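# Set cable runway's far end onto bracket between lugs

## Task

Place the far end of the cable runway so it rests well onto the bracket, sitting between the lugs, then release it and move the arms away. It only counts if the runway stays there on its own after release, with no robot holding it.

## Robot and tools

Setup: four identical i2rt Big YAM arms named arm1, arm2, arm3 and arm4 share the work. Each has six joints, a two-finger gripper and a wrist camera (arm1_cam_wrist to arm4_cam_wrist). A fixed room camera, cam_high, looks down on the scene. With joints 1 and 6 at 0 and the hand level and pointing forward, the wrist camera rides on top of the hand and faces the fingertips. The hand can reach roughly 1.0 m from the joint 1 axis. Loose objects may occasionally get a small shove from outside.

Frames: one shared scene frame, origin on the floor, +z up. The hand point is midway between the fingertips; the hand's z axis runs along the fingers, and the fingers open and close along its y axis. Robot foot poses are not printed.

Tool execute_actions: argument actions is a list holding exactly one action (or empty, which just reports state and images). An action maps robot names to {"joints": {...}}. Joint values are absolute targets, not offsets, keyed by name: joint1_rad -2.879 to 2.879 (turn about the foot, positive is counter-clockwise seen from above, 0 faces the foot's direction); joint2_rad 0 to 3.141 (shoulder, 0 has the upper arm pointing backward about level, positive raises then brings it forward); joint3_rad 0 to 3.019 (elbow, 0 folded, positive opens); joint4_rad -1.692 to 1.57 (hand pitch, positive tips the fingers up); joint5_rad -1.57 to 1.57 (hand sideways swing, positive toward the arm's right); joint6_rad -2.094 to 2.094 (hand roll, positive clockwise viewed from behind the hand); gripper_m 0 to 0.093 metres of fingertip spacing. Angles are in radians. Done tolerances: ±0.045, ±0.14, ±0.09, ±0.055, ±0.03, ±0.035 rad for joints 1 to 6 and ±0.003 m for the gripper. Each finger pad squeezes with up to about 50 to 62 N, lower on some grippers. Every named motion starts at once and may finish at a different time; no action runs past 15 s. Joints move at unequal speeds, so the hand may sweep a wide path. An omitted joint or robot may keep driving toward an earlier target. An unknown key or out-of-range number makes the whole call rejected with nothing moving. The optional cameras list picks which images come back (names above, or "all"; null or missing means all, [] means none). The pictures line gives the image order. If a result reports a stop, any further execute_actions, wait or finished_scene calls in the same reply are skipped.

Tool wait: seconds from 0 to 10; commands nothing, lets the scene run, returns state and images.

Tool zoom_image: camera (one of the five names) and region [x0, y0, x1, y1] in pixels of that camera's latest full image, origin top-left, at most 504 by 504. Images are 896x504.

Tool finished_scene: scene is the current scene's integer number. It ends the scene for good after the last command has been held, and reports success, so only call it once the runway rests on the bracket unaided and the arms are clear.

Reading results: joint_positions gives current angles. joint_status tells how each commanded motion ended. off_target means it stopped short and may still push. contact_stop or time_out means it gave up the old target and holds where it is; after time_out a joint can instead keep a target at most 0.375, 0.375, 0.113, 0.225, 0.075, 0.3 rad (joints 1 to 6) from its position and keep pushing, listed under on_its_own, and will move on if freed. Sending a joint its reported position relieves such a push. "joint command not followed" (with a cause: line) means a safety check blocked that arm's joint targets; the gripper part still runs, blocked joints show not_followed, and the arm may retry them on later actions until given passing targets or the path clears. Empty calls never show this line. on_its_own lists uncommanded behaviour; "held at" is the target held, not the actual position. Joint torques, listed per arm joint, are total drive output with per-unit offset, scale and noise, nonzero even in free air, so treat them as rough. A small target change may not move a joint; a joint carrying weight will sag.

Cameras: the calibration gives K, distortion and T_world_to_cam (metres, scene frame to camera) per camera. Fixed-camera numbers may be off by up to about 2.3 degrees and 9 mm; wrist-camera poses come from joint readings and can be off several times more. Results list cameras whose numbers changed.

Hazards: the arms do not stop on contact and can press hard. Two arms pressing hard together ends the run in failure, and a hard hit may as well; no state line reports arm-to-arm contact, and the self-collision check can act late and ignores fingers, gripper housings and wrist cameras. Knocking anything out of the work area or onto the floor fails the task. Avoid drops, slips and slams. Sustained pushing or holding heats motors: a MOTOR HOT line appears from 85 °C, and at 100 °C the arm's motors and gripper go limp (OVER-TEMPERATURE FAULT), the arm falls, and its unmet keys show limit_stop_at_motor_heat; resend targets afterwards. Heat builds even while you are thinking, since the robots hold the last command in the meantime, and some heat persists into the next scene. Arms act independently, so a stalled arm does not pause the others.

Each tool is called after "Emit:" as name(argument=value, ...), one argument or row to a line, values as JSON.

## Session

Emit:
execute_actions(
  actions=[],
)

Scene clock: 0.00 s.
Joint torques (N m, as the arm reports them, + toward a larger angle): no reading
arm1.joint_positions: joint1_rad=+0.094 joint2_rad=+0.599 joint3_rad=+1.372 joint4_rad=-1.446 joint5_rad=-0.253 joint6_rad=-0.249 gripper_m=+0.095
arm1.joint_status: not commanded
arm1.hand: x=-1.0268 y=-0.2688 z=+1.3000 quat_wxyz=(-0.283, +0.720, -0.532, -0.344) (m; scene frame)
arm2.joint_positions: joint1_rad=+0.316 joint2_rad=+0.556 joint3_rad=+1.432 joint4_rad=-1.227 joint5_rad=-0.283 joint6_rad=+0.200 gripper_m=+0.094
arm2.joint_status: not commanded
arm2.hand: x=-0.2024 y=+0.3322 z=+1.4172 quat_wxyz=(-0.540, -0.502, -0.643, +0.205) (m; scene frame)
arm3.joint_positions: joint1_rad=+0.245 joint2_rad=+0.540 joint3_rad=+1.419 joint4_rad=-1.506 joint5_rad=-0.049 joint6_rad=+0.072 gripper_m=+0.095
arm3.joint_status: not commanded
arm3.hand: x=+0.5451 y=-0.3895 z=+1.3056 quat_wxyz=(-0.217, +0.733, -0.501, -0.406) (m; scene frame)
arm4.joint_positions: joint1_rad=-0.007 joint2_rad=+0.560 joint3_rad=+1.435 joint4_rad=-1.202 joint5_rad=+0.014 joint6_rad=+0.091 gripper_m=+0.094
arm4.joint_status: not commanded
arm4.hand: x=+1.2463 y=+0.2851 z=+1.3983 quat_wxyz=(-0.448, -0.568, -0.583, +0.370) (m; scene frame)
pictures: arm1_cam_wrist, arm2_cam_wrist, arm3_cam_wrist, arm4_cam_wrist, cam_high
Images, in order (width x height): arm1_cam_wrist 896x504, arm2_cam_wrist 896x504, arm3_cam_wrist 896x504, arm4_cam_wrist 896x504, cam_high 896x504.

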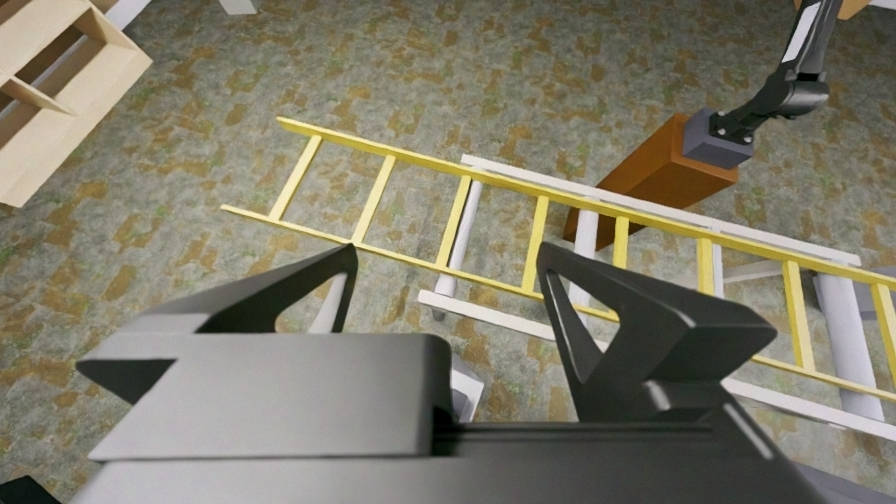

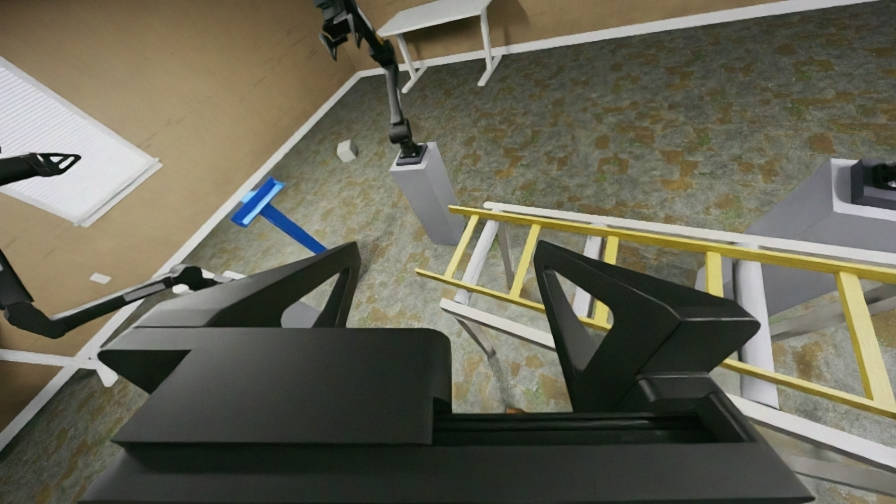

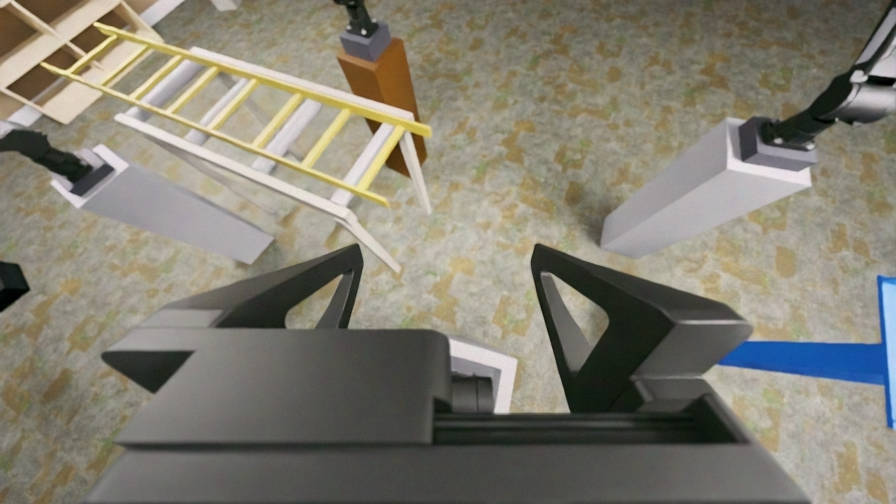

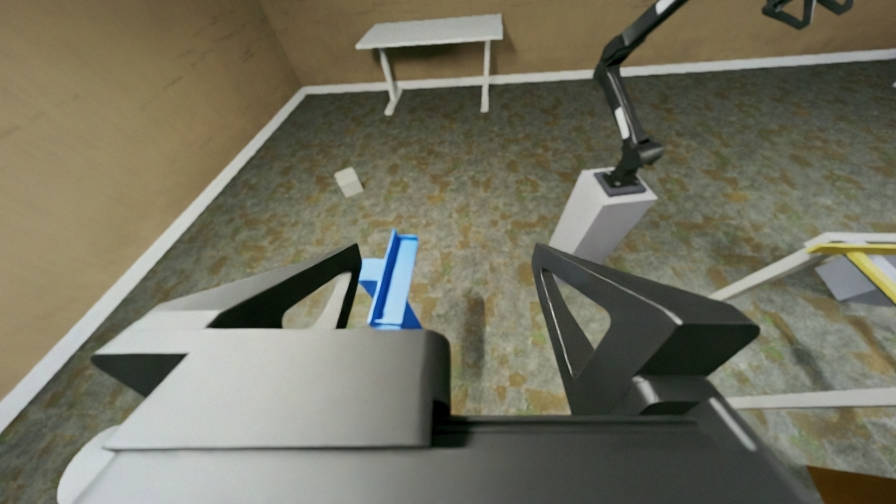

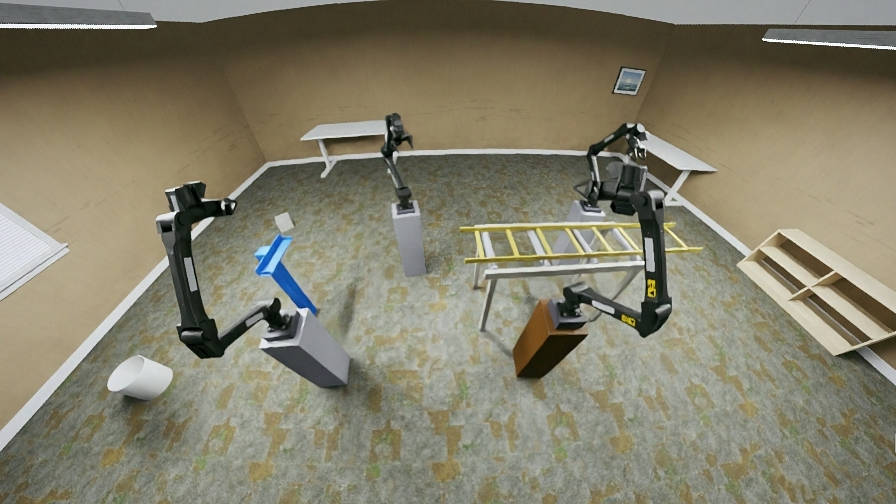

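Emit:
zoom_image(
  camera="cam_high",
  region=[220, 180, 720, 400],
)

Emit:
zoom_image(
  camera="arm4_cam_wrist",
  region=[300, 200, 500, 350],
)

Emit:
zoom_image(
  camera="arm2_cam_wrist",
  region=[200, 150, 560, 360],
)

Region (220, 180, 720, 400) of cam_high's 896x504 image, scaled by 1.008, with more detail than that image has; it fills the top 222 rows of this view, and the rest is white.

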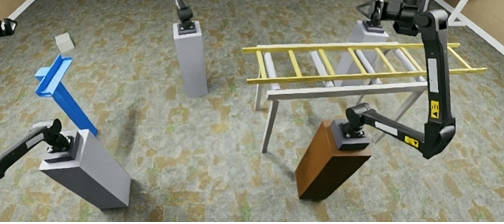

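Region (300, 200, 500, 350) of arm4_cam_wrist's 896x504 image, scaled by 2.520, with more detail than that image has; it fills the top 378 rows of this view, and the rest is white.

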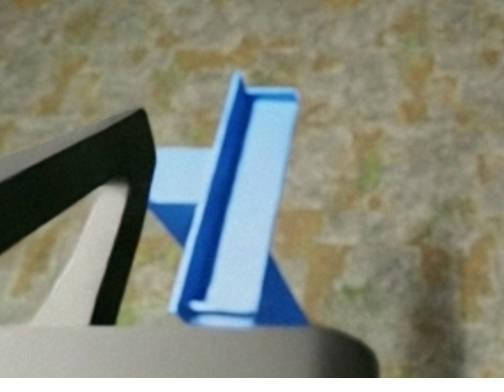

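Region (200, 150, 560, 360) of arm2_cam_wrist's 896x504 image, scaled by 1.400, with more detail than that image has; it fills the top 294 rows of this view, and the rest is white.

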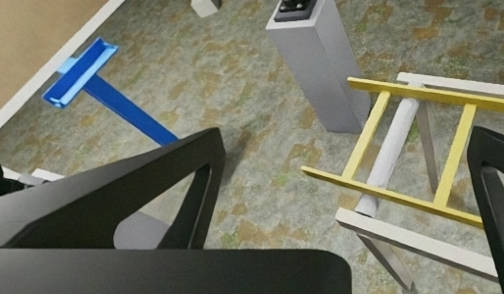

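Emit:
execute_actions(
  actions=[
    {"arm1":{"joints":{"joint1_rad":0,"joint5_rad":0,"joint6_rad":0}},"arm2":{"joints":{"joint1_rad":0,"joint5_rad":0,"joint6_rad":0}},"arm3":{"joints":{"joint1_rad":0,"joint5_rad":0,"joint6_rad":0}},"arm4":{"joints":{"joint1_rad":0,"joint5_rad":0,"joint6_rad":0,"joint4_rad":-0.4}}},
  ],
  cameras=[],
)

Emit:
execute_actions(
  actions=[
    {"arm1":{"joints":{"joint2_rad":1.1}},"arm2":{"joints":{"joint3_rad":0.9}},"arm3":{"joints":{"joint2_rad":1.2,"joint3_rad":1.2}},"arm4":{"joints":{"joint1_rad":0.5}}},
  ],
  cameras=[],
)

Scene clock: 75.37 s.
Joint torques (N m, as the arm reports them, + toward a larger angle): arm1=[-1.86  3.19 11.48  2.64  0.1   0.2 ] | arm2=[ 0.55  4.62  8.51  1.64  0.19 -0.14] | arm3=[-0.86  3.18  9.51  2.3   0.11 -0.19] | arm4=[ 1.13  4.66  7.49  2.23 -0.24 -0.19]
arm1.joint_positions: joint1_rad=+0.009 joint2_rad=+0.599 joint3_rad=+1.372 joint4_rad=-1.446 joint5_rad=-0.003 joint6_rad=-0.014 gripper_m=+0.095
arm1.joint_status: all done
arm1.hand: x=-0.9660 y=-0.2697 z=+1.2966 quat_wxyz=(-0.331, +0.590, -0.681, -0.281) (m; scene frame)
arm2.joint_positions: joint1_rad=+0.006 joint2_rad=+0.556 joint3_rad=+1.432 joint4_rad=-1.227 joint5_rad=-0.003 joint6_rad=+0.014 gripper_m=+0.094
arm2.joint_status: all done
arm2.hand: x=-0.3119 y=+0.3085 z=+1.4151 quat_wxyz=(-0.395, -0.601, -0.558, +0.415) (m; scene frame)
arm3.joint_positions: joint1_rad=+0.007 joint2_rad=+0.540 joint3_rad=+1.419 joint4_rad=-1.506 joint5_rad=-0.004 joint6_rad=+0.009 gripper_m=+0.095
arm3.joint_status: all done
arm3.hand: x=+0.5918 y=-0.3739 z=+1.3054 quat_wxyz=(-0.290, +0.679, -0.572, -0.357) (m; scene frame)
arm4.joint_positions: joint1_rad=-0.007 joint2_rad=+0.560 joint3_rad=+1.435 joint4_rad=-0.429 joint5_rad=+0.004 joint6_rad=+0.012 gripper_m=+0.094
arm4.joint_status: all done
arm4.hand: x=+1.2475 y=+0.2956 z=+1.5834 quat_wxyz=(-0.635, -0.356, -0.399, +0.557) (m; scene frame)
pictures: none
No camera images: the call's "cameras" was empty. Leave "cameras" out to get every camera's image.

Scene clock: 76.83 s.
Joint torques (N m, as the arm reports them, + toward a larger angle): arm1=[-1.86 -4.62 13.4   1.96  0.1   0.2 ] | arm2=[ 1.07  2.4   9.91  1.24  0.17 -0.15] | arm3=[-0.8  -9.62  9.75  1.08  0.11 -0.19] | arm4=[ 1.15  4.57  7.52  2.25 -0.18 -0.19]
arm1.joint_positions: joint1_rad=+0.009 joint2_rad=+1.096 joint3_rad=+1.372 joint4_rad=-1.446 joint5_rad=-0.003 joint6_rad=-0.013 gripper_m=+0.095
arm1.joint_status: all done
arm1.hand: x=-0.9408 y=-0.1123 z=+1.1592 quat_wxyz=(-0.152, +0.641, -0.741, -0.130) (m; scene frame)
arm2.joint_positions: joint1_rad=+0.006 joint2_rad=+0.557 joint3_rad=+0.885 joint4_rad=-1.227 joint5_rad=-0.003 joint6_rad=+0.014 gripper_m=+0.094
arm2.joint_status: all done
arm2.hand: x=-0.3151 y=+0.2692 z=+1.1372 quat_wxyz=(-0.227, -0.693, -0.642, +0.238) (m; scene frame)
arm3.joint_positions: joint1_rad=+0.007 joint2_rad=+1.206 joint3_rad=+1.201 joint4_rad=-1.506 joint5_rad=-0.004 joint6_rad=+0.009 gripper_m=+0.095
arm3.joint_status: all done
arm3.hand: x=+0.5592 y=-0.2017 z=+1.0351 quat_wxyz=(-0.020, +0.765, -0.643, -0.030) (m; scene frame)
arm4.joint_positions: joint1_rad=+0.493 joint2_rad=+0.560 joint3_rad=+1.435 joint4_rad=-0.429 joint5_rad=+0.003 joint6_rad=+0.012 gripper_m=+0.094
arm4.joint_status: all done
arm4.hand: x=+1.3418 y=+0.3320 z=+1.5831 quat_wxyz=(-0.754, -0.247, -0.475, +0.382) (m; scene frame)
pictures: none
No camera images: the call's "cameras" was empty. Leave "cameras" out to get every camera's image.

Emit:
execute_actions(
  actions=[
    {"arm1":{"joints":{"joint2_rad":0.6}},"arm2":{"joints":{"joint1_rad":-0.505,"joint2_rad":1.934,"joint3_rad":1.583,"joint4_rad":-1.22}},"arm3":{"joints":{"joint1_rad":-0.963,"joint2_rad":2.358,"joint3_rad":0.84,"joint4_rad":1.518,"gripper_m":0.02}},"arm4":{"joints":{"joint1_rad":-0.984,"joint2_rad":2.427,"joint3_rad":0.926,"joint4_rad":1.5,"gripper_m":0.02}}},
  ],
)

Scene clock: 163.23 s.
Joint torques (N m, as the arm reports them, + toward a larger angle): arm1=[-1.9   2.64 10.77  2.65  0.1   0.2 ] | arm2=[  1.13 -13.85   9.99   0.     0.12  -0.13] | arm3=[  0.08 -17.78   2.31   3.27   0.03  -0.18] | arm4=[  1.13 -15.23   1.65   2.63  -0.05  -0.17]
arm1.joint_positions: joint1_rad=+0.009 joint2_rad=+0.606 joint3_rad=+1.380 joint4_rad=-1.446 joint5_rad=-0.003 joint6_rad=-0.013 gripper_m=+0.095
arm1.joint_status: all done
arm1.hand: x=-0.9656 y=-0.2679 z=+1.2987 quat_wxyz=(-0.331, +0.589, -0.681, -0.281) (m; scene frame)
arm2.joint_positions: joint1_rad=-0.506 joint2_rad=+1.944 joint3_rad=+1.553 joint4_rad=-1.220 joint5_rad=-0.002 joint6_rad=+0.013 gripper_m=+0.094
arm2.joint_status: all done
arm2.hand: x=-0.6083 y=+0.0451 z=+0.8858 quat_wxyz=(+0.010, -0.882, -0.471, -0.018) (m; scene frame)
arm3.joint_positions: joint1_rad=-0.967 joint2_rad=+2.365 joint3_rad=+0.843 joint4_rad=+1.494 joint5_rad=-0.002 joint6_rad=+0.007 gripper_m=+0.020
arm3.joint_status: all done
arm3.hand: x=+1.0504 y=-0.1161 z=+0.7307 quat_wxyz=(-0.643, +0.266, -0.665, -0.271) (m; scene frame)
arm4.joint_positions: joint1_rad=-0.992 joint2_rad=+2.429 joint3_rad=+0.927 joint4_rad=+1.468 joint5_rad=+0.000 joint6_rad=+0.009 gripper_m=+0.020
arm4.joint_status: all done
arm4.hand: x=+0.7457 y=+0.0931 z=+0.7340 quat_wxyz=(-0.243, -0.674, -0.248, +0.652) (m; scene frame)
pictures: arm1_cam_wrist, arm2_cam_wrist, arm3_cam_wrist, arm4_cam_wrist, cam_high
camera_calibration (this result's frames):
arm1_cam_wrist: T_world_to_cam=[[0.987207, -0.156422, 0.0309019, 0.867671], [-0.141725, -0.949652, -0.279419, -0.0219464], [0.0730532, 0.271465, -0.959672, 1.51048], [0, 0, 0, 1]] pos_world=[-0.970027, -0.29516, 1.41662]
arm2_cam_wrist: T_world_to_cam=[[-0.833053, 0.553192, -0.00129369, -0.526775], [0.430544, 0.649821, 0.62639, -0.323101], [0.347355, 0.521259, -0.779509, 0.996173], [0, 0, 0, 1]] pos_world=[-0.645747, -0.017898, 0.978231]
arm3_cam_wrist: T_world_to_cam=[[0.702789, -0.711021, -0.0231772, -0.804878], [-0.431688, -0.400342, -0.808314, 1.00495], [0.565449, 0.57808, -0.588295, 0.0233611], [0, 0, 0, 1]] pos_world=[0.986274, -0.183467, 0.807401]
arm4_cam_wrist: T_world_to_cam=[[-0.649917, 0.759979, -0.00632501, 0.415004], [0.461667, 0.388169, -0.797615, 0.209435], [-0.603715, -0.521303, -0.603134, 1.06402], [0, 0, 0, 1]] pos_world=[0.815392, 0.157985, 0.811419]
Images, in order (width x height): arm1_cam_wrist 896x504, arm2_cam_wrist 896x504, arm3_cam_wrist 896x504, arm4_cam_wrist 896x504, cam_high 896x504.

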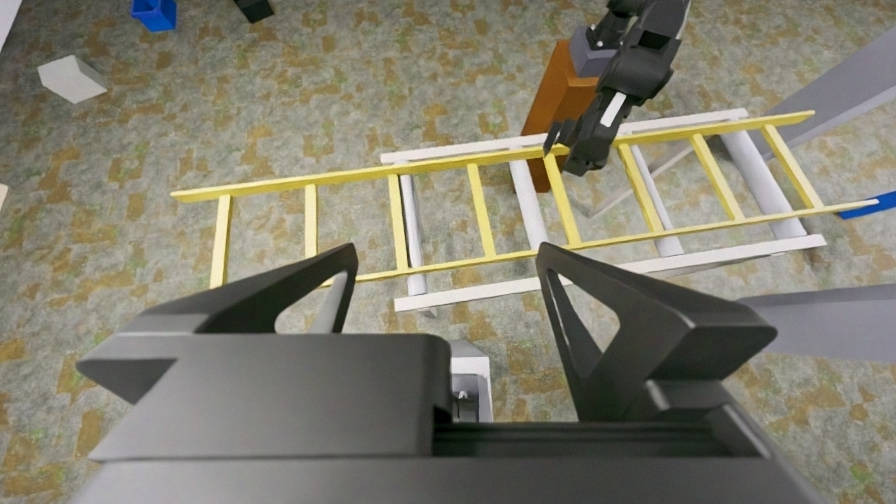

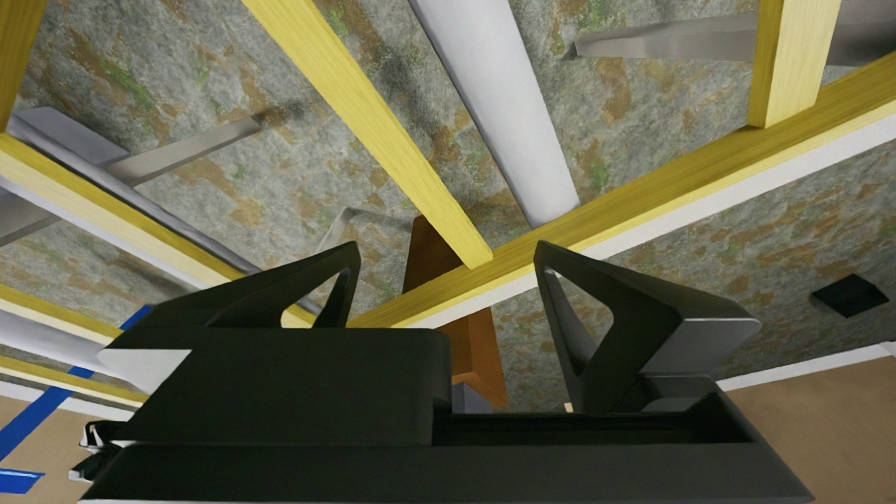

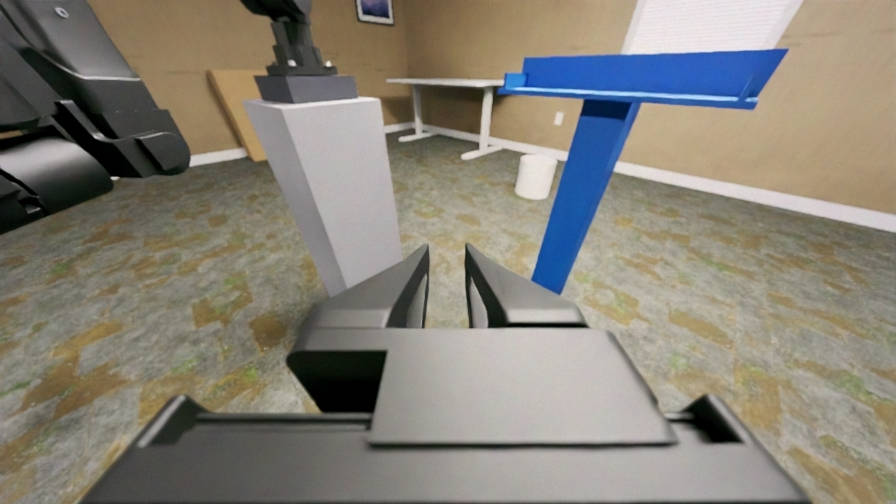

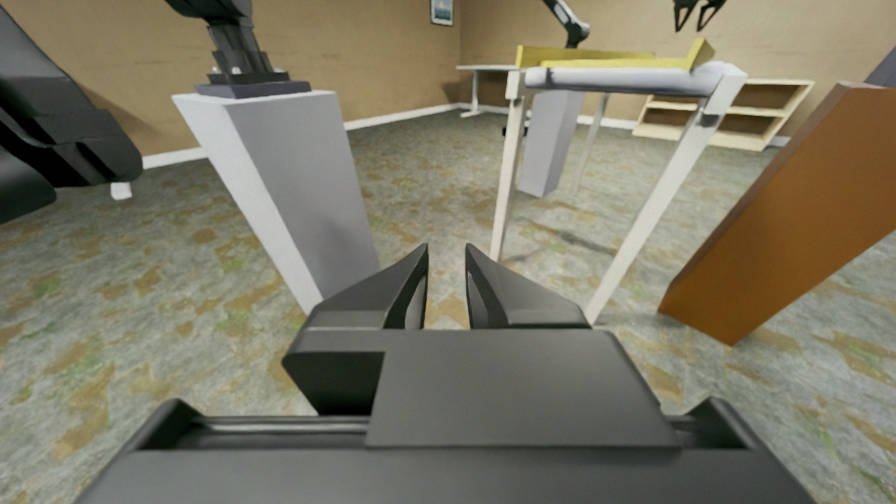

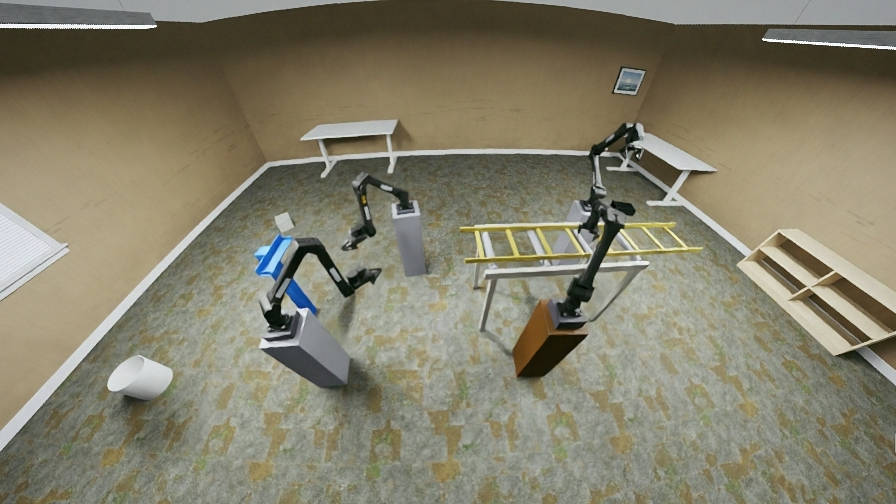

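Emit:
zoom_image(
  camera="arm4_cam_wrist",
  region=[490, 0, 770, 130],
)

Emit:
zoom_image(
  camera="arm3_cam_wrist",
  region=[490, 30, 800, 130],
)

Region (490, 0, 770, 130) of arm4_cam_wrist's 896x504 image, scaled by 1.800, with more detail than that image has; it fills the top 234 rows of this view, and the rest is white.

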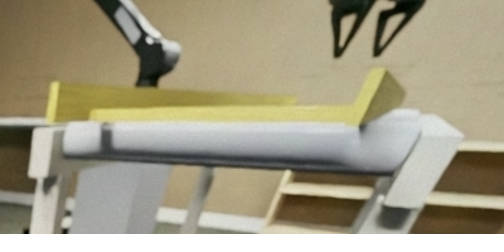

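Region (490, 30, 800, 130) of arm3_cam_wrist's 896x504 image, scaled by 1.626, with more detail than that image has; it fills the top 163 rows of this view, and the rest is white.

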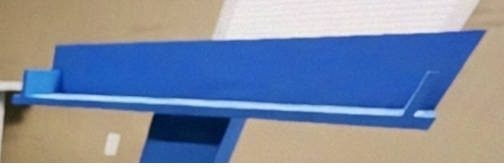

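Emit:
zoom_image(
  camera="arm2_cam_wrist",
  region=[380, 150, 640, 330],
)

Emit:
zoom_image(
  camera="arm1_cam_wrist",
  region=[480, 90, 896, 280],
)

Region (380, 150, 640, 330) of arm2_cam_wrist's 896x504 image, scaled by 1.938, with more detail than that image has; it fills the top 349 rows of this view, and the rest is white.

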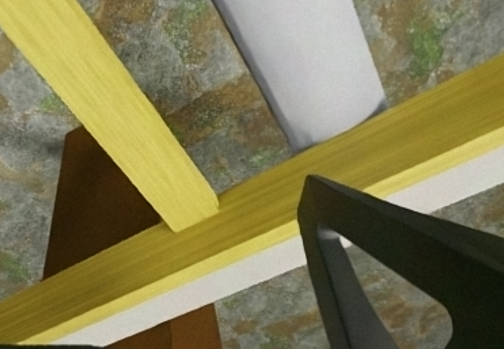

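Region (480, 90, 896, 280) of arm1_cam_wrist's 896x504 image, scaled by 1.212, with more detail than that image has; it fills the top 230 rows of this view, and the rest is white.

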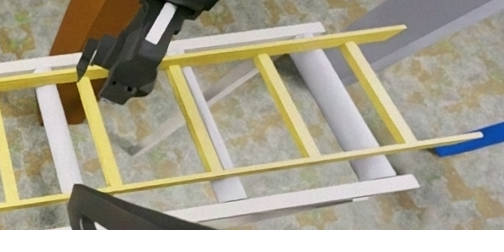

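Emit:
execute_actions(
  actions=[
    {"arm2":{"joints":{"joint1_rad":-0.475,"joint2_rad":2.02,"joint3_rad":1.5,"joint4_rad":-1.05}},"arm3":{"joints":{"joint1_rad":-1.21,"joint5_rad":-0.8}},"arm4":{"joints":{"joint1_rad":-1.23,"joint5_rad":-0.8}}},
  ],
  cameras=["arm2_cam_wrist","arm1_cam_wrist","cam_high","arm4_cam_wrist"],
)

Scene clock: 225.07 s.
Joint torques (N m, as the arm reports them, + toward a larger angle): arm1=[-1.9   2.61 10.76  2.65  0.1   0.2 ] | arm2=[  1.02 -14.69   8.16   0.31   0.15  -0.13] | arm3=[  0.31 -17.6    2.1    3.08  -0.3   -0.17] | arm4=[  0.66 -15.2    1.49   2.43  -0.27  -0.16]
arm1.joint_positions: joint1_rad=+0.009 joint2_rad=+0.606 joint3_rad=+1.380 joint4_rad=-1.446 joint5_rad=-0.003 joint6_rad=-0.013 gripper_m=+0.095
arm1.joint_status: not commanded
arm1.hand: x=-0.9656 y=-0.2679 z=+1.2987 quat_wxyz=(-0.331, +0.589, -0.681, -0.281) (m; scene frame)
arm2.joint_positions: joint1_rad=-0.478 joint2_rad=+2.025 joint3_rad=+1.484 joint4_rad=-1.061 joint5_rad=-0.002 joint6_rad=+0.013 gripper_m=+0.094
arm2.joint_status: all done
arm2.hand: x=-0.5961 y=+0.0344 z=+0.8176 quat_wxyz=(+0.008, -0.875, -0.484, -0.013) (m; scene frame)
arm3.joint_positions: joint1_rad=-1.214 joint2_rad=+2.365 joint3_rad=+0.843 joint4_rad=+1.494 joint5_rad=-0.795 joint6_rad=+0.007 gripper_m=+0.020
arm3.joint_status: all done
arm3.hand: x=+1.0346 y=-0.1548 z=+0.7318 quat_wxyz=(-0.546, +0.427, -0.568, -0.443) (m; scene frame)
arm4.joint_positions: joint1_rad=-1.232 joint2_rad=+2.429 joint3_rad=+0.927 joint4_rad=+1.468 joint5_rad=-0.796 joint6_rad=+0.009 gripper_m=+0.020
arm4.joint_status: all done
arm4.hand: x=+0.7641 y=+0.1315 z=+0.7357 quat_wxyz=(-0.421, -0.583, -0.415, +0.557) (m; scene frame)
pictures: arm1_cam_wrist, arm2_cam_wrist, arm4_cam_wrist, cam_high
camera_calibration (this result's frames):
arm1_cam_wrist: T_world_to_cam=[[0.987207, -0.156422, 0.0309019, 0.867671], [-0.141725, -0.949652, -0.279419, -0.0219464], [0.0730532, 0.271465, -0.959672, 1.51048], [0, 0, 0, 1]] pos_world=[-0.970027, -0.29516, 1.41662]
arm2_cam_wrist: T_world_to_cam=[[-0.848557, 0.529102, -0.00137557, -0.519091], [0.414961, 0.66711, 0.618686, -0.282194], [0.328266, 0.52442, -0.785637, 0.937871], [0, 0, 0, 1]] pos_world=[-0.63125, -0.0289314, 0.910702]
arm4_cam_wrist: T_world_to_cam=[[-0.952583, 0.302748, -0.0304875, 0.706958], [0.20419, 0.56174, -0.801719, 0.364411], [-0.225593, -0.76993, -0.596922, 0.835373], [0, 0, 0, 1]] pos_world=[0.787481, 0.224444, 0.812362]
Images, in order (width x height): arm1_cam_wrist 896x504, arm2_cam_wrist 896x504, arm4_cam_wrist 896x504, cam_high 896x504.

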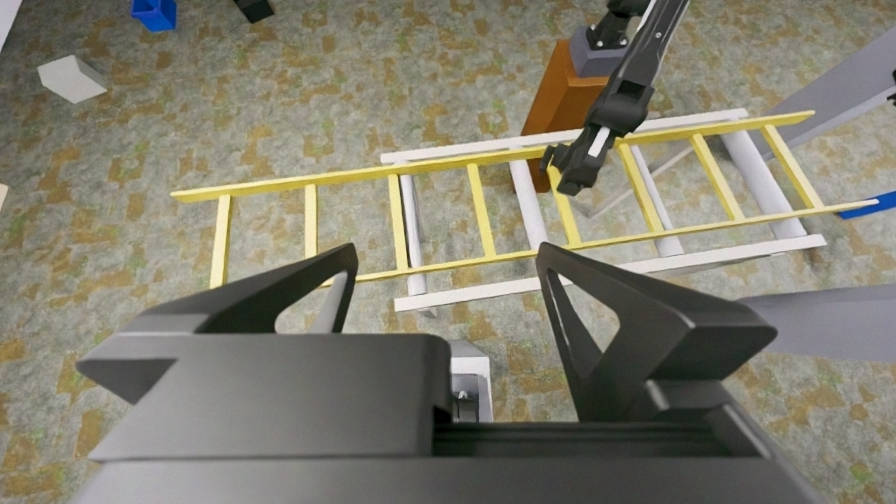

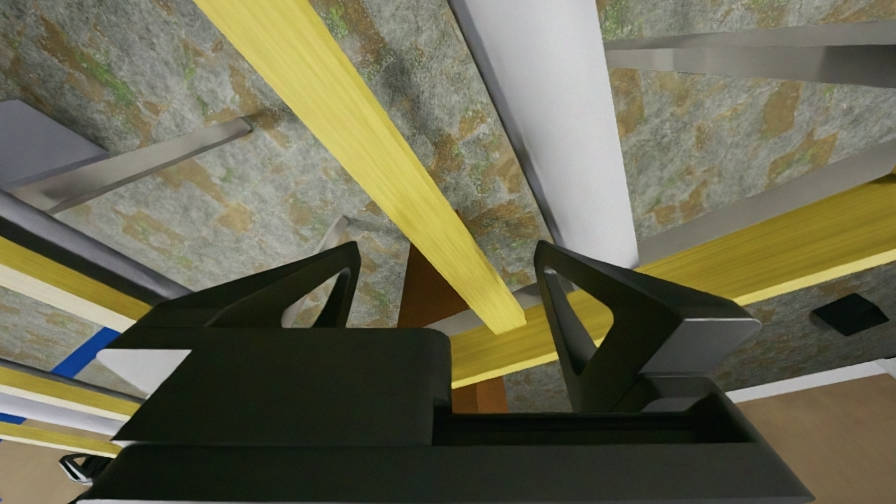

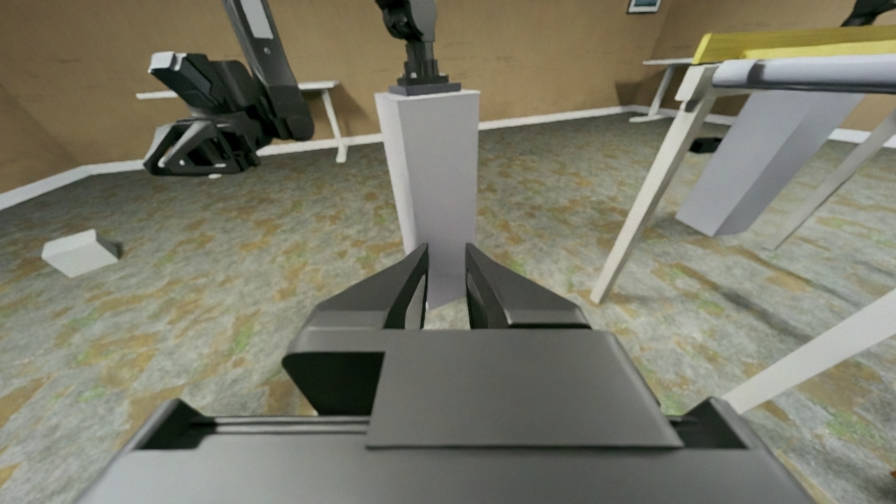

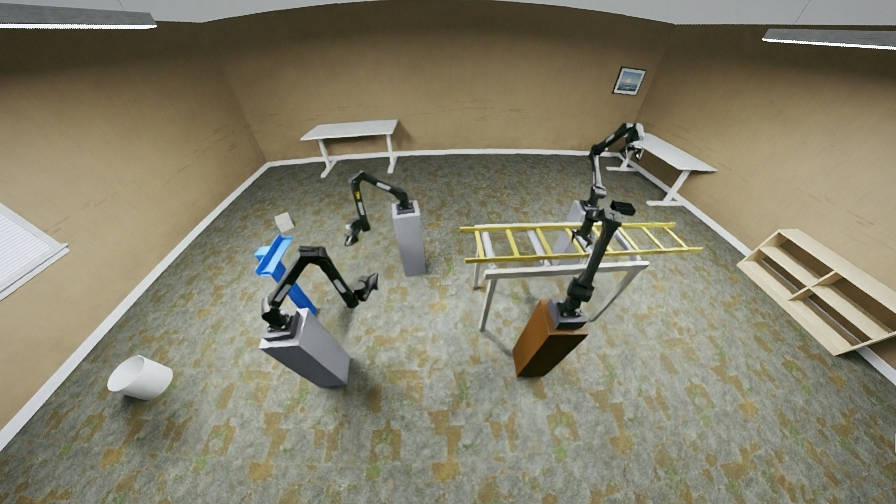

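Emit:
execute_actions(
  actions=[
    {"arm2":{"joints":{"joint2_rad":2.07,"joint4_rad":-1.0}},"arm3":{"joints":{"joint1_rad":-1.11}},"arm4":{"joints":{"joint1_rad":-1.14}}},
  ],
  cameras=["arm2_cam_wrist"],
)

Scene clock: 234.73 s.
Joint torques (N m, as the arm reports them, + toward a larger angle): arm1=[-1.89  2.67 10.75  2.65  0.1   0.2 ] | arm2=[  1.25 -12.93   7.93   0.34   0.16  -0.14] | arm3=[ -0.82 -17.56   2.12   3.08  -0.22  -0.18] | arm4=[ -0.03 -14.95   1.5    2.44  -0.19  -0.17]
arm1.joint_positions: joint1_rad=+0.009 joint2_rad=+0.606 joint3_rad=+1.380 joint4_rad=-1.446 joint5_rad=-0.003 joint6_rad=-0.013 gripper_m=+0.095
arm1.joint_status: not commanded
arm1.hand: x=-0.9656 y=-0.2679 z=+1.2987 quat_wxyz=(-0.331, +0.589, -0.681, -0.281) (m; scene frame)
arm2.joint_positions: joint1_rad=-0.478 joint2_rad=+2.059 joint3_rad=+1.484 joint4_rad=-1.012 joint5_rad=-0.002 joint6_rad=+0.013 gripper_m=+0.094
arm2.joint_status: all done
arm2.hand: x=-0.5999 y=+0.0281 z=+0.7986 quat_wxyz=(+0.004, -0.875, -0.484, -0.007) (m; scene frame)
arm3.joint_positions: joint1_rad=-1.101 joint2_rad=+2.365 joint3_rad=+0.843 joint4_rad=+1.494 joint5_rad=-0.797 joint6_rad=+0.007 gripper_m=+0.020
arm3.joint_status: all done
arm3.hand: x=+0.9879 y=-0.1102 z=+0.7326 quat_wxyz=(-0.520, +0.460, -0.542, -0.473) (m; scene frame)
arm4.joint_positions: joint1_rad=-1.131 joint2_rad=+2.429 joint3_rad=+0.927 joint4_rad=+1.468 joint5_rad=-0.797 joint6_rad=+0.009 gripper_m=+0.020
arm4.joint_status: all done
arm4.hand: x=+0.8039 y=+0.0873 z=+0.7355 quat_wxyz=(-0.449, -0.561, -0.445, +0.535) (m; scene frame)
pictures: arm2_cam_wrist
camera_calibration (this result's frames):
arm2_cam_wrist: T_world_to_cam=[[-0.84859, 0.52905, -0.00153055, -0.518986], [0.4198, 0.675109, 0.606627, -0.252398], [0.321969, 0.514135, -0.794985, 0.931458], [0, 0, 0, 1]] pos_world=[-0.63435, -0.0339296, 0.892812]
Images, in order (width x height): arm2_cam_wrist 896x504.

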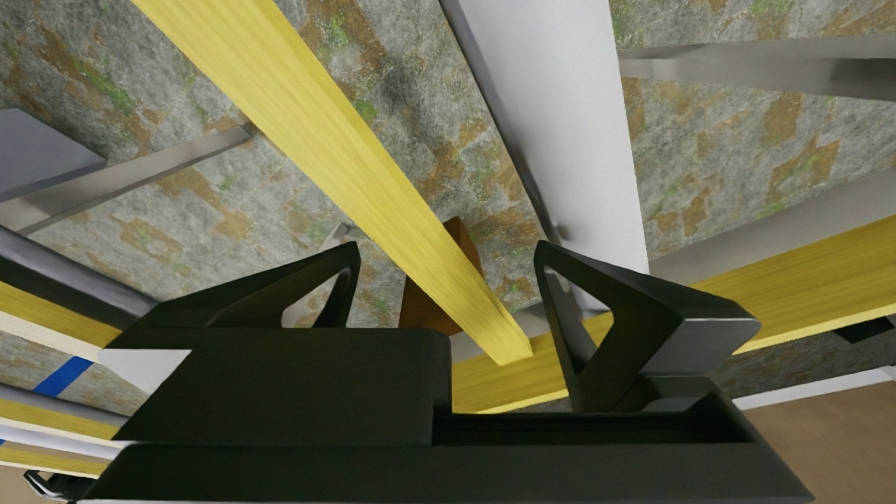

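Emit:
execute_actions(
  actions=[
    {"arm2":{"joints":{"joint2_rad":2.09,"joint4_rad":-0.985}}},
  ],
  cameras=[],
)

Emit:
execute_actions(
  actions=[
    {"arm2":{"joints":{"joint1_rad":-0.3}}},
  ],
  cameras=["arm2_cam_wrist","cam_high"],
)

Scene clock: 241.03 s.
Joint torques (N m, as the arm reports them, + toward a larger angle): arm1=[-1.86  2.62 10.73  2.65  0.1   0.21] | arm2=[  1.57 -13.08   7.98   0.39   0.14  -0.11] | arm3=[ -0.83 -17.47   2.11   3.07  -0.21  -0.18] | arm4=[ -0.09 -14.78   1.52   2.43  -0.19  -0.17]
arm1.joint_positions: joint1_rad=+0.009 joint2_rad=+0.606 joint3_rad=+1.380 joint4_rad=-1.446 joint5_rad=-0.003 joint6_rad=-0.013 gripper_m=+0.095
arm1.joint_status: not commanded
arm1.hand: x=-0.9656 y=-0.2679 z=+1.2987 quat_wxyz=(-0.331, +0.589, -0.681, -0.281) (m; scene frame)
arm2.joint_positions: joint1_rad=-0.478 joint2_rad=+2.074 joint3_rad=+1.484 joint4_rad=-0.997 joint5_rad=-0.002 joint6_rad=+0.013 gripper_m=+0.094
arm2.joint_status: all done
arm2.hand: x=-0.6007 y=+0.0270 z=+0.7903 quat_wxyz=(+0.004, -0.875, -0.484, -0.007) (m; scene frame)
arm3.joint_positions: joint1_rad=-1.101 joint2_rad=+2.365 joint3_rad=+0.843 joint4_rad=+1.494 joint5_rad=-0.797 joint6_rad=+0.007 gripper_m=+0.020
arm3.joint_status: not commanded
arm3.hand: x=+0.9879 y=-0.1102 z=+0.7326 quat_wxyz=(-0.520, +0.460, -0.542, -0.473) (m; scene frame)
arm4.joint_positions: joint1_rad=-1.131 joint2_rad=+2.429 joint3_rad=+0.927 joint4_rad=+1.468 joint5_rad=-0.797 joint6_rad=+0.009 gripper_m=+0.020
arm4.joint_status: not commanded
arm4.hand: x=+0.8039 y=+0.0873 z=+0.7355 quat_wxyz=(-0.449, -0.561, -0.445, +0.535) (m; scene frame)
pictures: none
No camera images: the call's "cameras" was empty. Leave "cameras" out to get every camera's image.

Scene clock: 242.20 s.
Joint torques (N m, as the arm reports them, + toward a larger angle): arm1=[-1.88  2.64 10.74  2.65  0.1   0.2 ] | arm2=[  0.62 -13.1    8.02   0.23  -0.09   0.01] | arm3=[ -0.86 -17.55   2.11   3.1   -0.22  -0.18] | arm4=[ -0.1  -14.84   1.52   2.44  -0.2   -0.16]
arm1.joint_positions: joint1_rad=+0.009 joint2_rad=+0.606 joint3_rad=+1.380 joint4_rad=-1.446 joint5_rad=-0.003 joint6_rad=-0.013 gripper_m=+0.095
arm1.joint_status: not commanded
arm1.hand: x=-0.9656 y=-0.2679 z=+1.2987 quat_wxyz=(-0.331, +0.589, -0.681, -0.281) (m; scene frame)
arm2.joint_positions: joint1_rad=-0.295 joint2_rad=+2.074 joint3_rad=+1.484 joint4_rad=-0.991 joint5_rad=+0.003 joint6_rad=+0.000 gripper_m=+0.094
arm2.joint_status: all done
arm2.hand: x=-0.5076 y=-0.0204 z=+0.7900 quat_wxyz=(+0.005, -0.824, -0.567, -0.002) (m; scene frame)
arm3.joint_positions: joint1_rad=-1.101 joint2_rad=+2.365 joint3_rad=+0.843 joint4_rad=+1.494 joint5_rad=-0.797 joint6_rad=+0.007 gripper_m=+0.020
arm3.joint_status: not commanded
arm3.hand: x=+0.9879 y=-0.1102 z=+0.7326 quat_wxyz=(-0.520, +0.460, -0.542, -0.473) (m; scene frame)
arm4.joint_positions: joint1_rad=-1.131 joint2_rad=+2.429 joint3_rad=+0.927 joint4_rad=+1.468 joint5_rad=-0.797 joint6_rad=+0.009 gripper_m=+0.020
arm4.joint_status: not commanded
arm4.hand: x=+0.8039 y=+0.0873 z=+0.7355 quat_wxyz=(-0.449, -0.561, -0.445, +0.535) (m; scene frame)
pictures: arm2_cam_wrist, cam_high
camera_calibration (this result's frames):
arm2_cam_wrist: T_world_to_cam=[[-0.935152, 0.354232, 0.00331545, -0.466288], [0.284678, 0.745897, 0.60216, -0.316752], [0.210831, 0.564055, -0.798369, 0.867142], [0, 0, 0, 1]] pos_world=[-0.528698, -0.0876767, 0.88458]
Images, in order (width x height): arm2_cam_wrist 896x504, cam_high 896x504.

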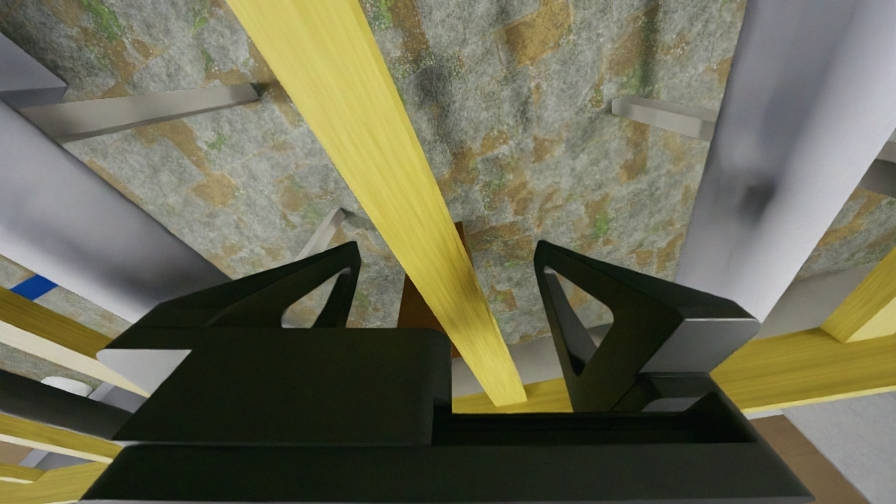

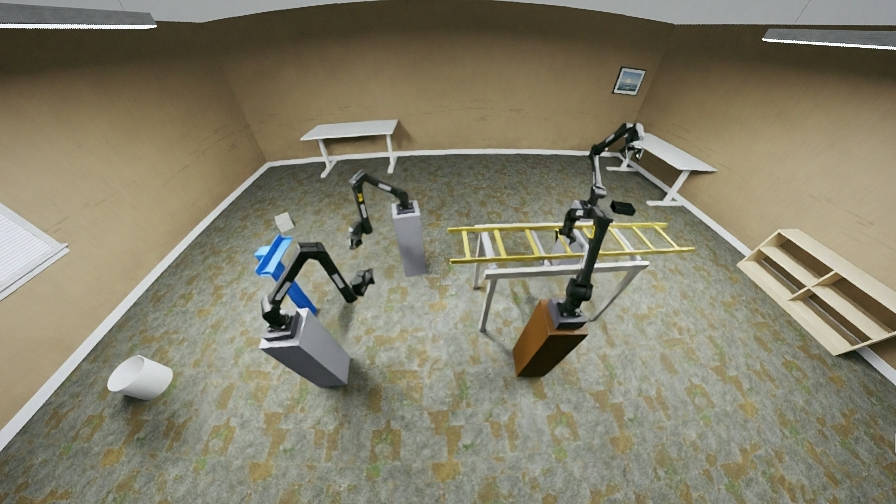

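Emit:
execute_actions(
  actions=[
    {"arm2":{"joints":{"joint1_rad":0.72}}},
  ],
)

Scene clock: 248.80 s.
Joint torques (N m, as the arm reports them, + toward a larger angle): arm1=[-1.86  2.62 10.75  2.65  0.11  0.2 ] | arm2=[  0.2  -11.91   6.58  -0.27   0.12  -0.12] | arm3=[  0.02 -21.76   2.08   3.3   -0.38   0.01] | arm4=[  0.78 -16.05   1.91   2.47  -0.2   -0.06]
arm1.joint_positions: joint1_rad=+0.009 joint2_rad=+0.606 joint3_rad=+1.380 joint4_rad=-1.446 joint5_rad=-0.003 joint6_rad=-0.013 gripper_m=+0.095
arm1.joint_status: not commanded
arm1.hand: x=-0.9656 y=-0.2679 z=+1.2987 quat_wxyz=(-0.331, +0.589, -0.681, -0.281) (m; scene frame)
arm2.joint_positions: joint1_rad=+0.729 joint2_rad=+2.063 joint3_rad=+1.504 joint4_rad=-0.973 joint5_rad=-0.003 joint6_rad=+0.010 gripper_m=+0.094
arm2.joint_status: all done
arm2.hand: x=+0.0639 y=+0.0506 z=+0.8011 quat_wxyz=(-0.017, -0.444, -0.896, +0.007) (m; scene frame)
arm3.joint_positions: joint1_rad=-1.109 joint2_rad=+2.413 joint3_rad=+0.838 joint4_rad=+1.489 joint5_rad=-0.795 joint6_rad=-0.012 gripper_m=+0.020
arm3.joint_status: not commanded
arm3.hand: x=+0.9834 y=-0.1193 z=+0.7057 quat_wxyz=(-0.507, +0.460, -0.560, -0.467) (m; scene frame)
arm4.joint_positions: joint1_rad=-1.140 joint2_rad=+2.445 joint3_rad=+0.919 joint4_rad=+1.468 joint5_rad=-0.798 joint6_rad=-0.001 gripper_m=+0.020
arm4.joint_status: not commanded
arm4.hand: x=+0.8058 y=+0.0942 z=+0.7246 quat_wxyz=(-0.445, -0.569, -0.444, +0.530) (m; scene frame)
pictures: arm1_cam_wrist, arm2_cam_wrist, arm3_cam_wrist, arm4_cam_wrist, cam_high
camera_calibration (this result's frames):
arm1_cam_wrist: T_world_to_cam=[[0.987207, -0.156422, 0.0309019, 0.867671], [-0.141725, -0.949652, -0.279419, -0.0219464], [0.0730532, 0.271465, -0.959672, 1.51048], [0, 0, 0, 1]] pos_world=[-0.970027, -0.29516, 1.41662]
arm2_cam_wrist: T_world_to_cam=[[-0.794613, -0.607107, -0.00342523, 0.0880741], [-0.502577, 0.654613, 0.56471, -0.454215], [-0.340597, 0.450447, -0.825282, 0.778013], [0, 0, 0, 1]] pos_world=[0.106696, 0.000351827, 0.898882]
arm3_cam_wrist: T_world_to_cam=[[0.98828, -0.140221, -0.0603297, -0.947054], [-0.132836, -0.595269, -0.792471, 0.626251], [0.0752089, 0.791197, -0.606919, 0.56908], [0, 0, 0, 1]] pos_world=[0.976343, -0.210264, 0.784535]
arm4_cam_wrist: T_world_to_cam=[[-0.976568, 0.21173, -0.0385449, 0.791342], [0.159308, 0.590791, -0.79094, 0.39356], [-0.144694, -0.778547, -0.610678, 0.755035], [0, 0, 0, 1]] pos_world=[0.819351, 0.187768, 0.802868]
Images, in order (width x height): arm1_cam_wrist 896x504, arm2_cam_wrist 896x504, arm3_cam_wrist 896x504, arm4_cam_wrist 896x504, cam_high 896x504.

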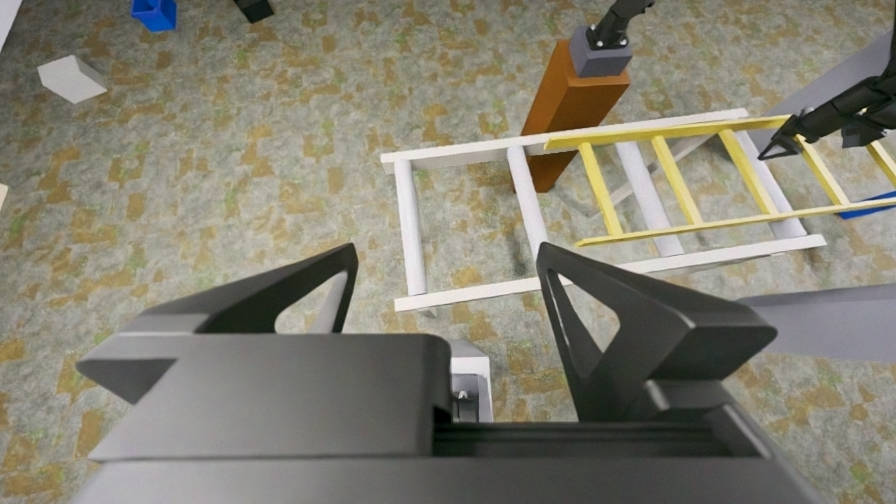

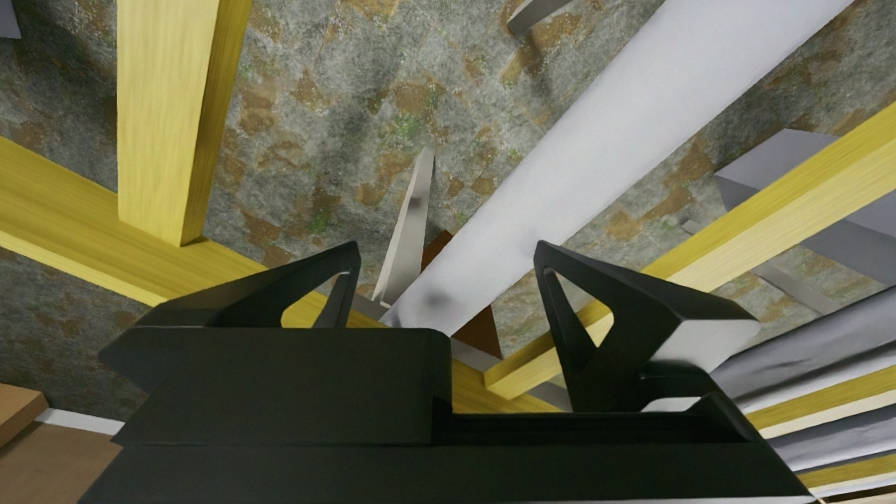

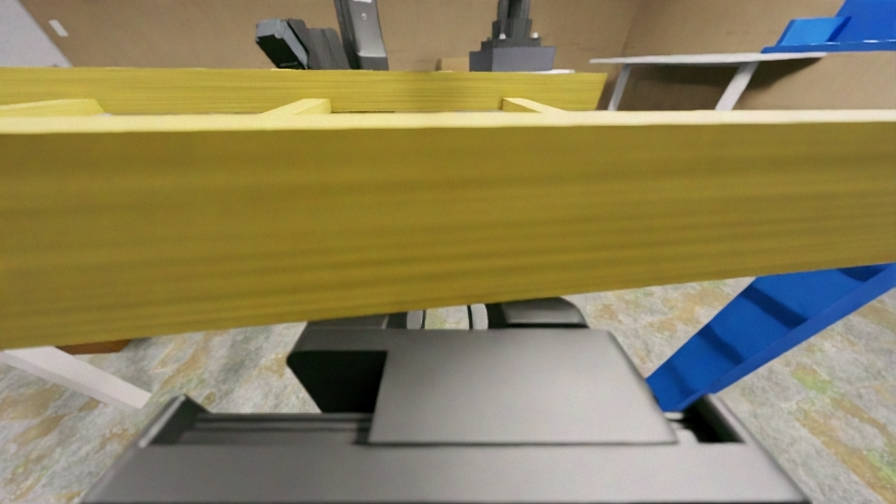

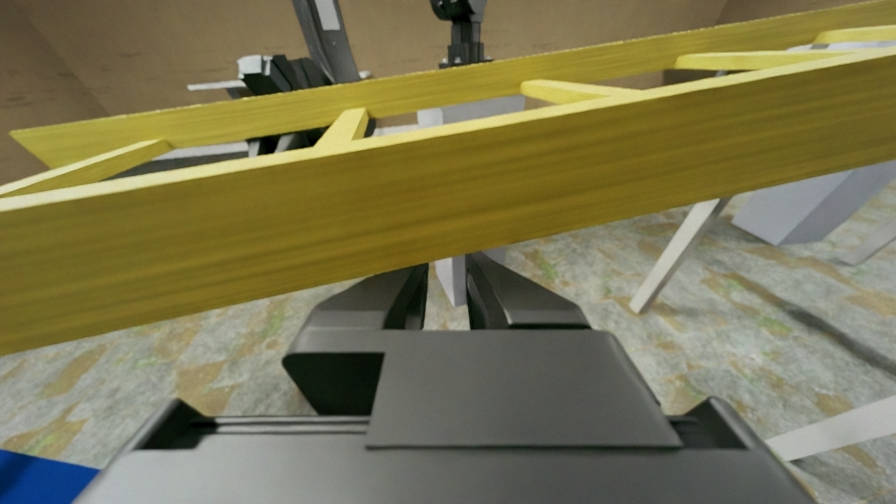

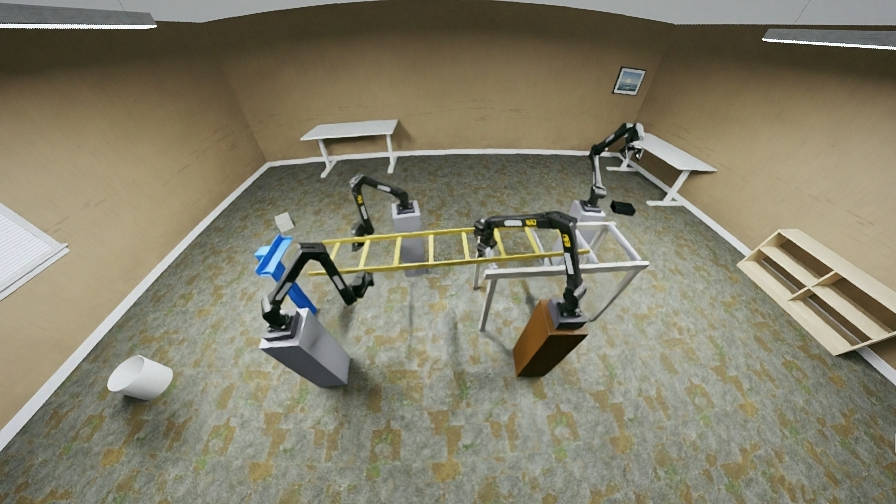

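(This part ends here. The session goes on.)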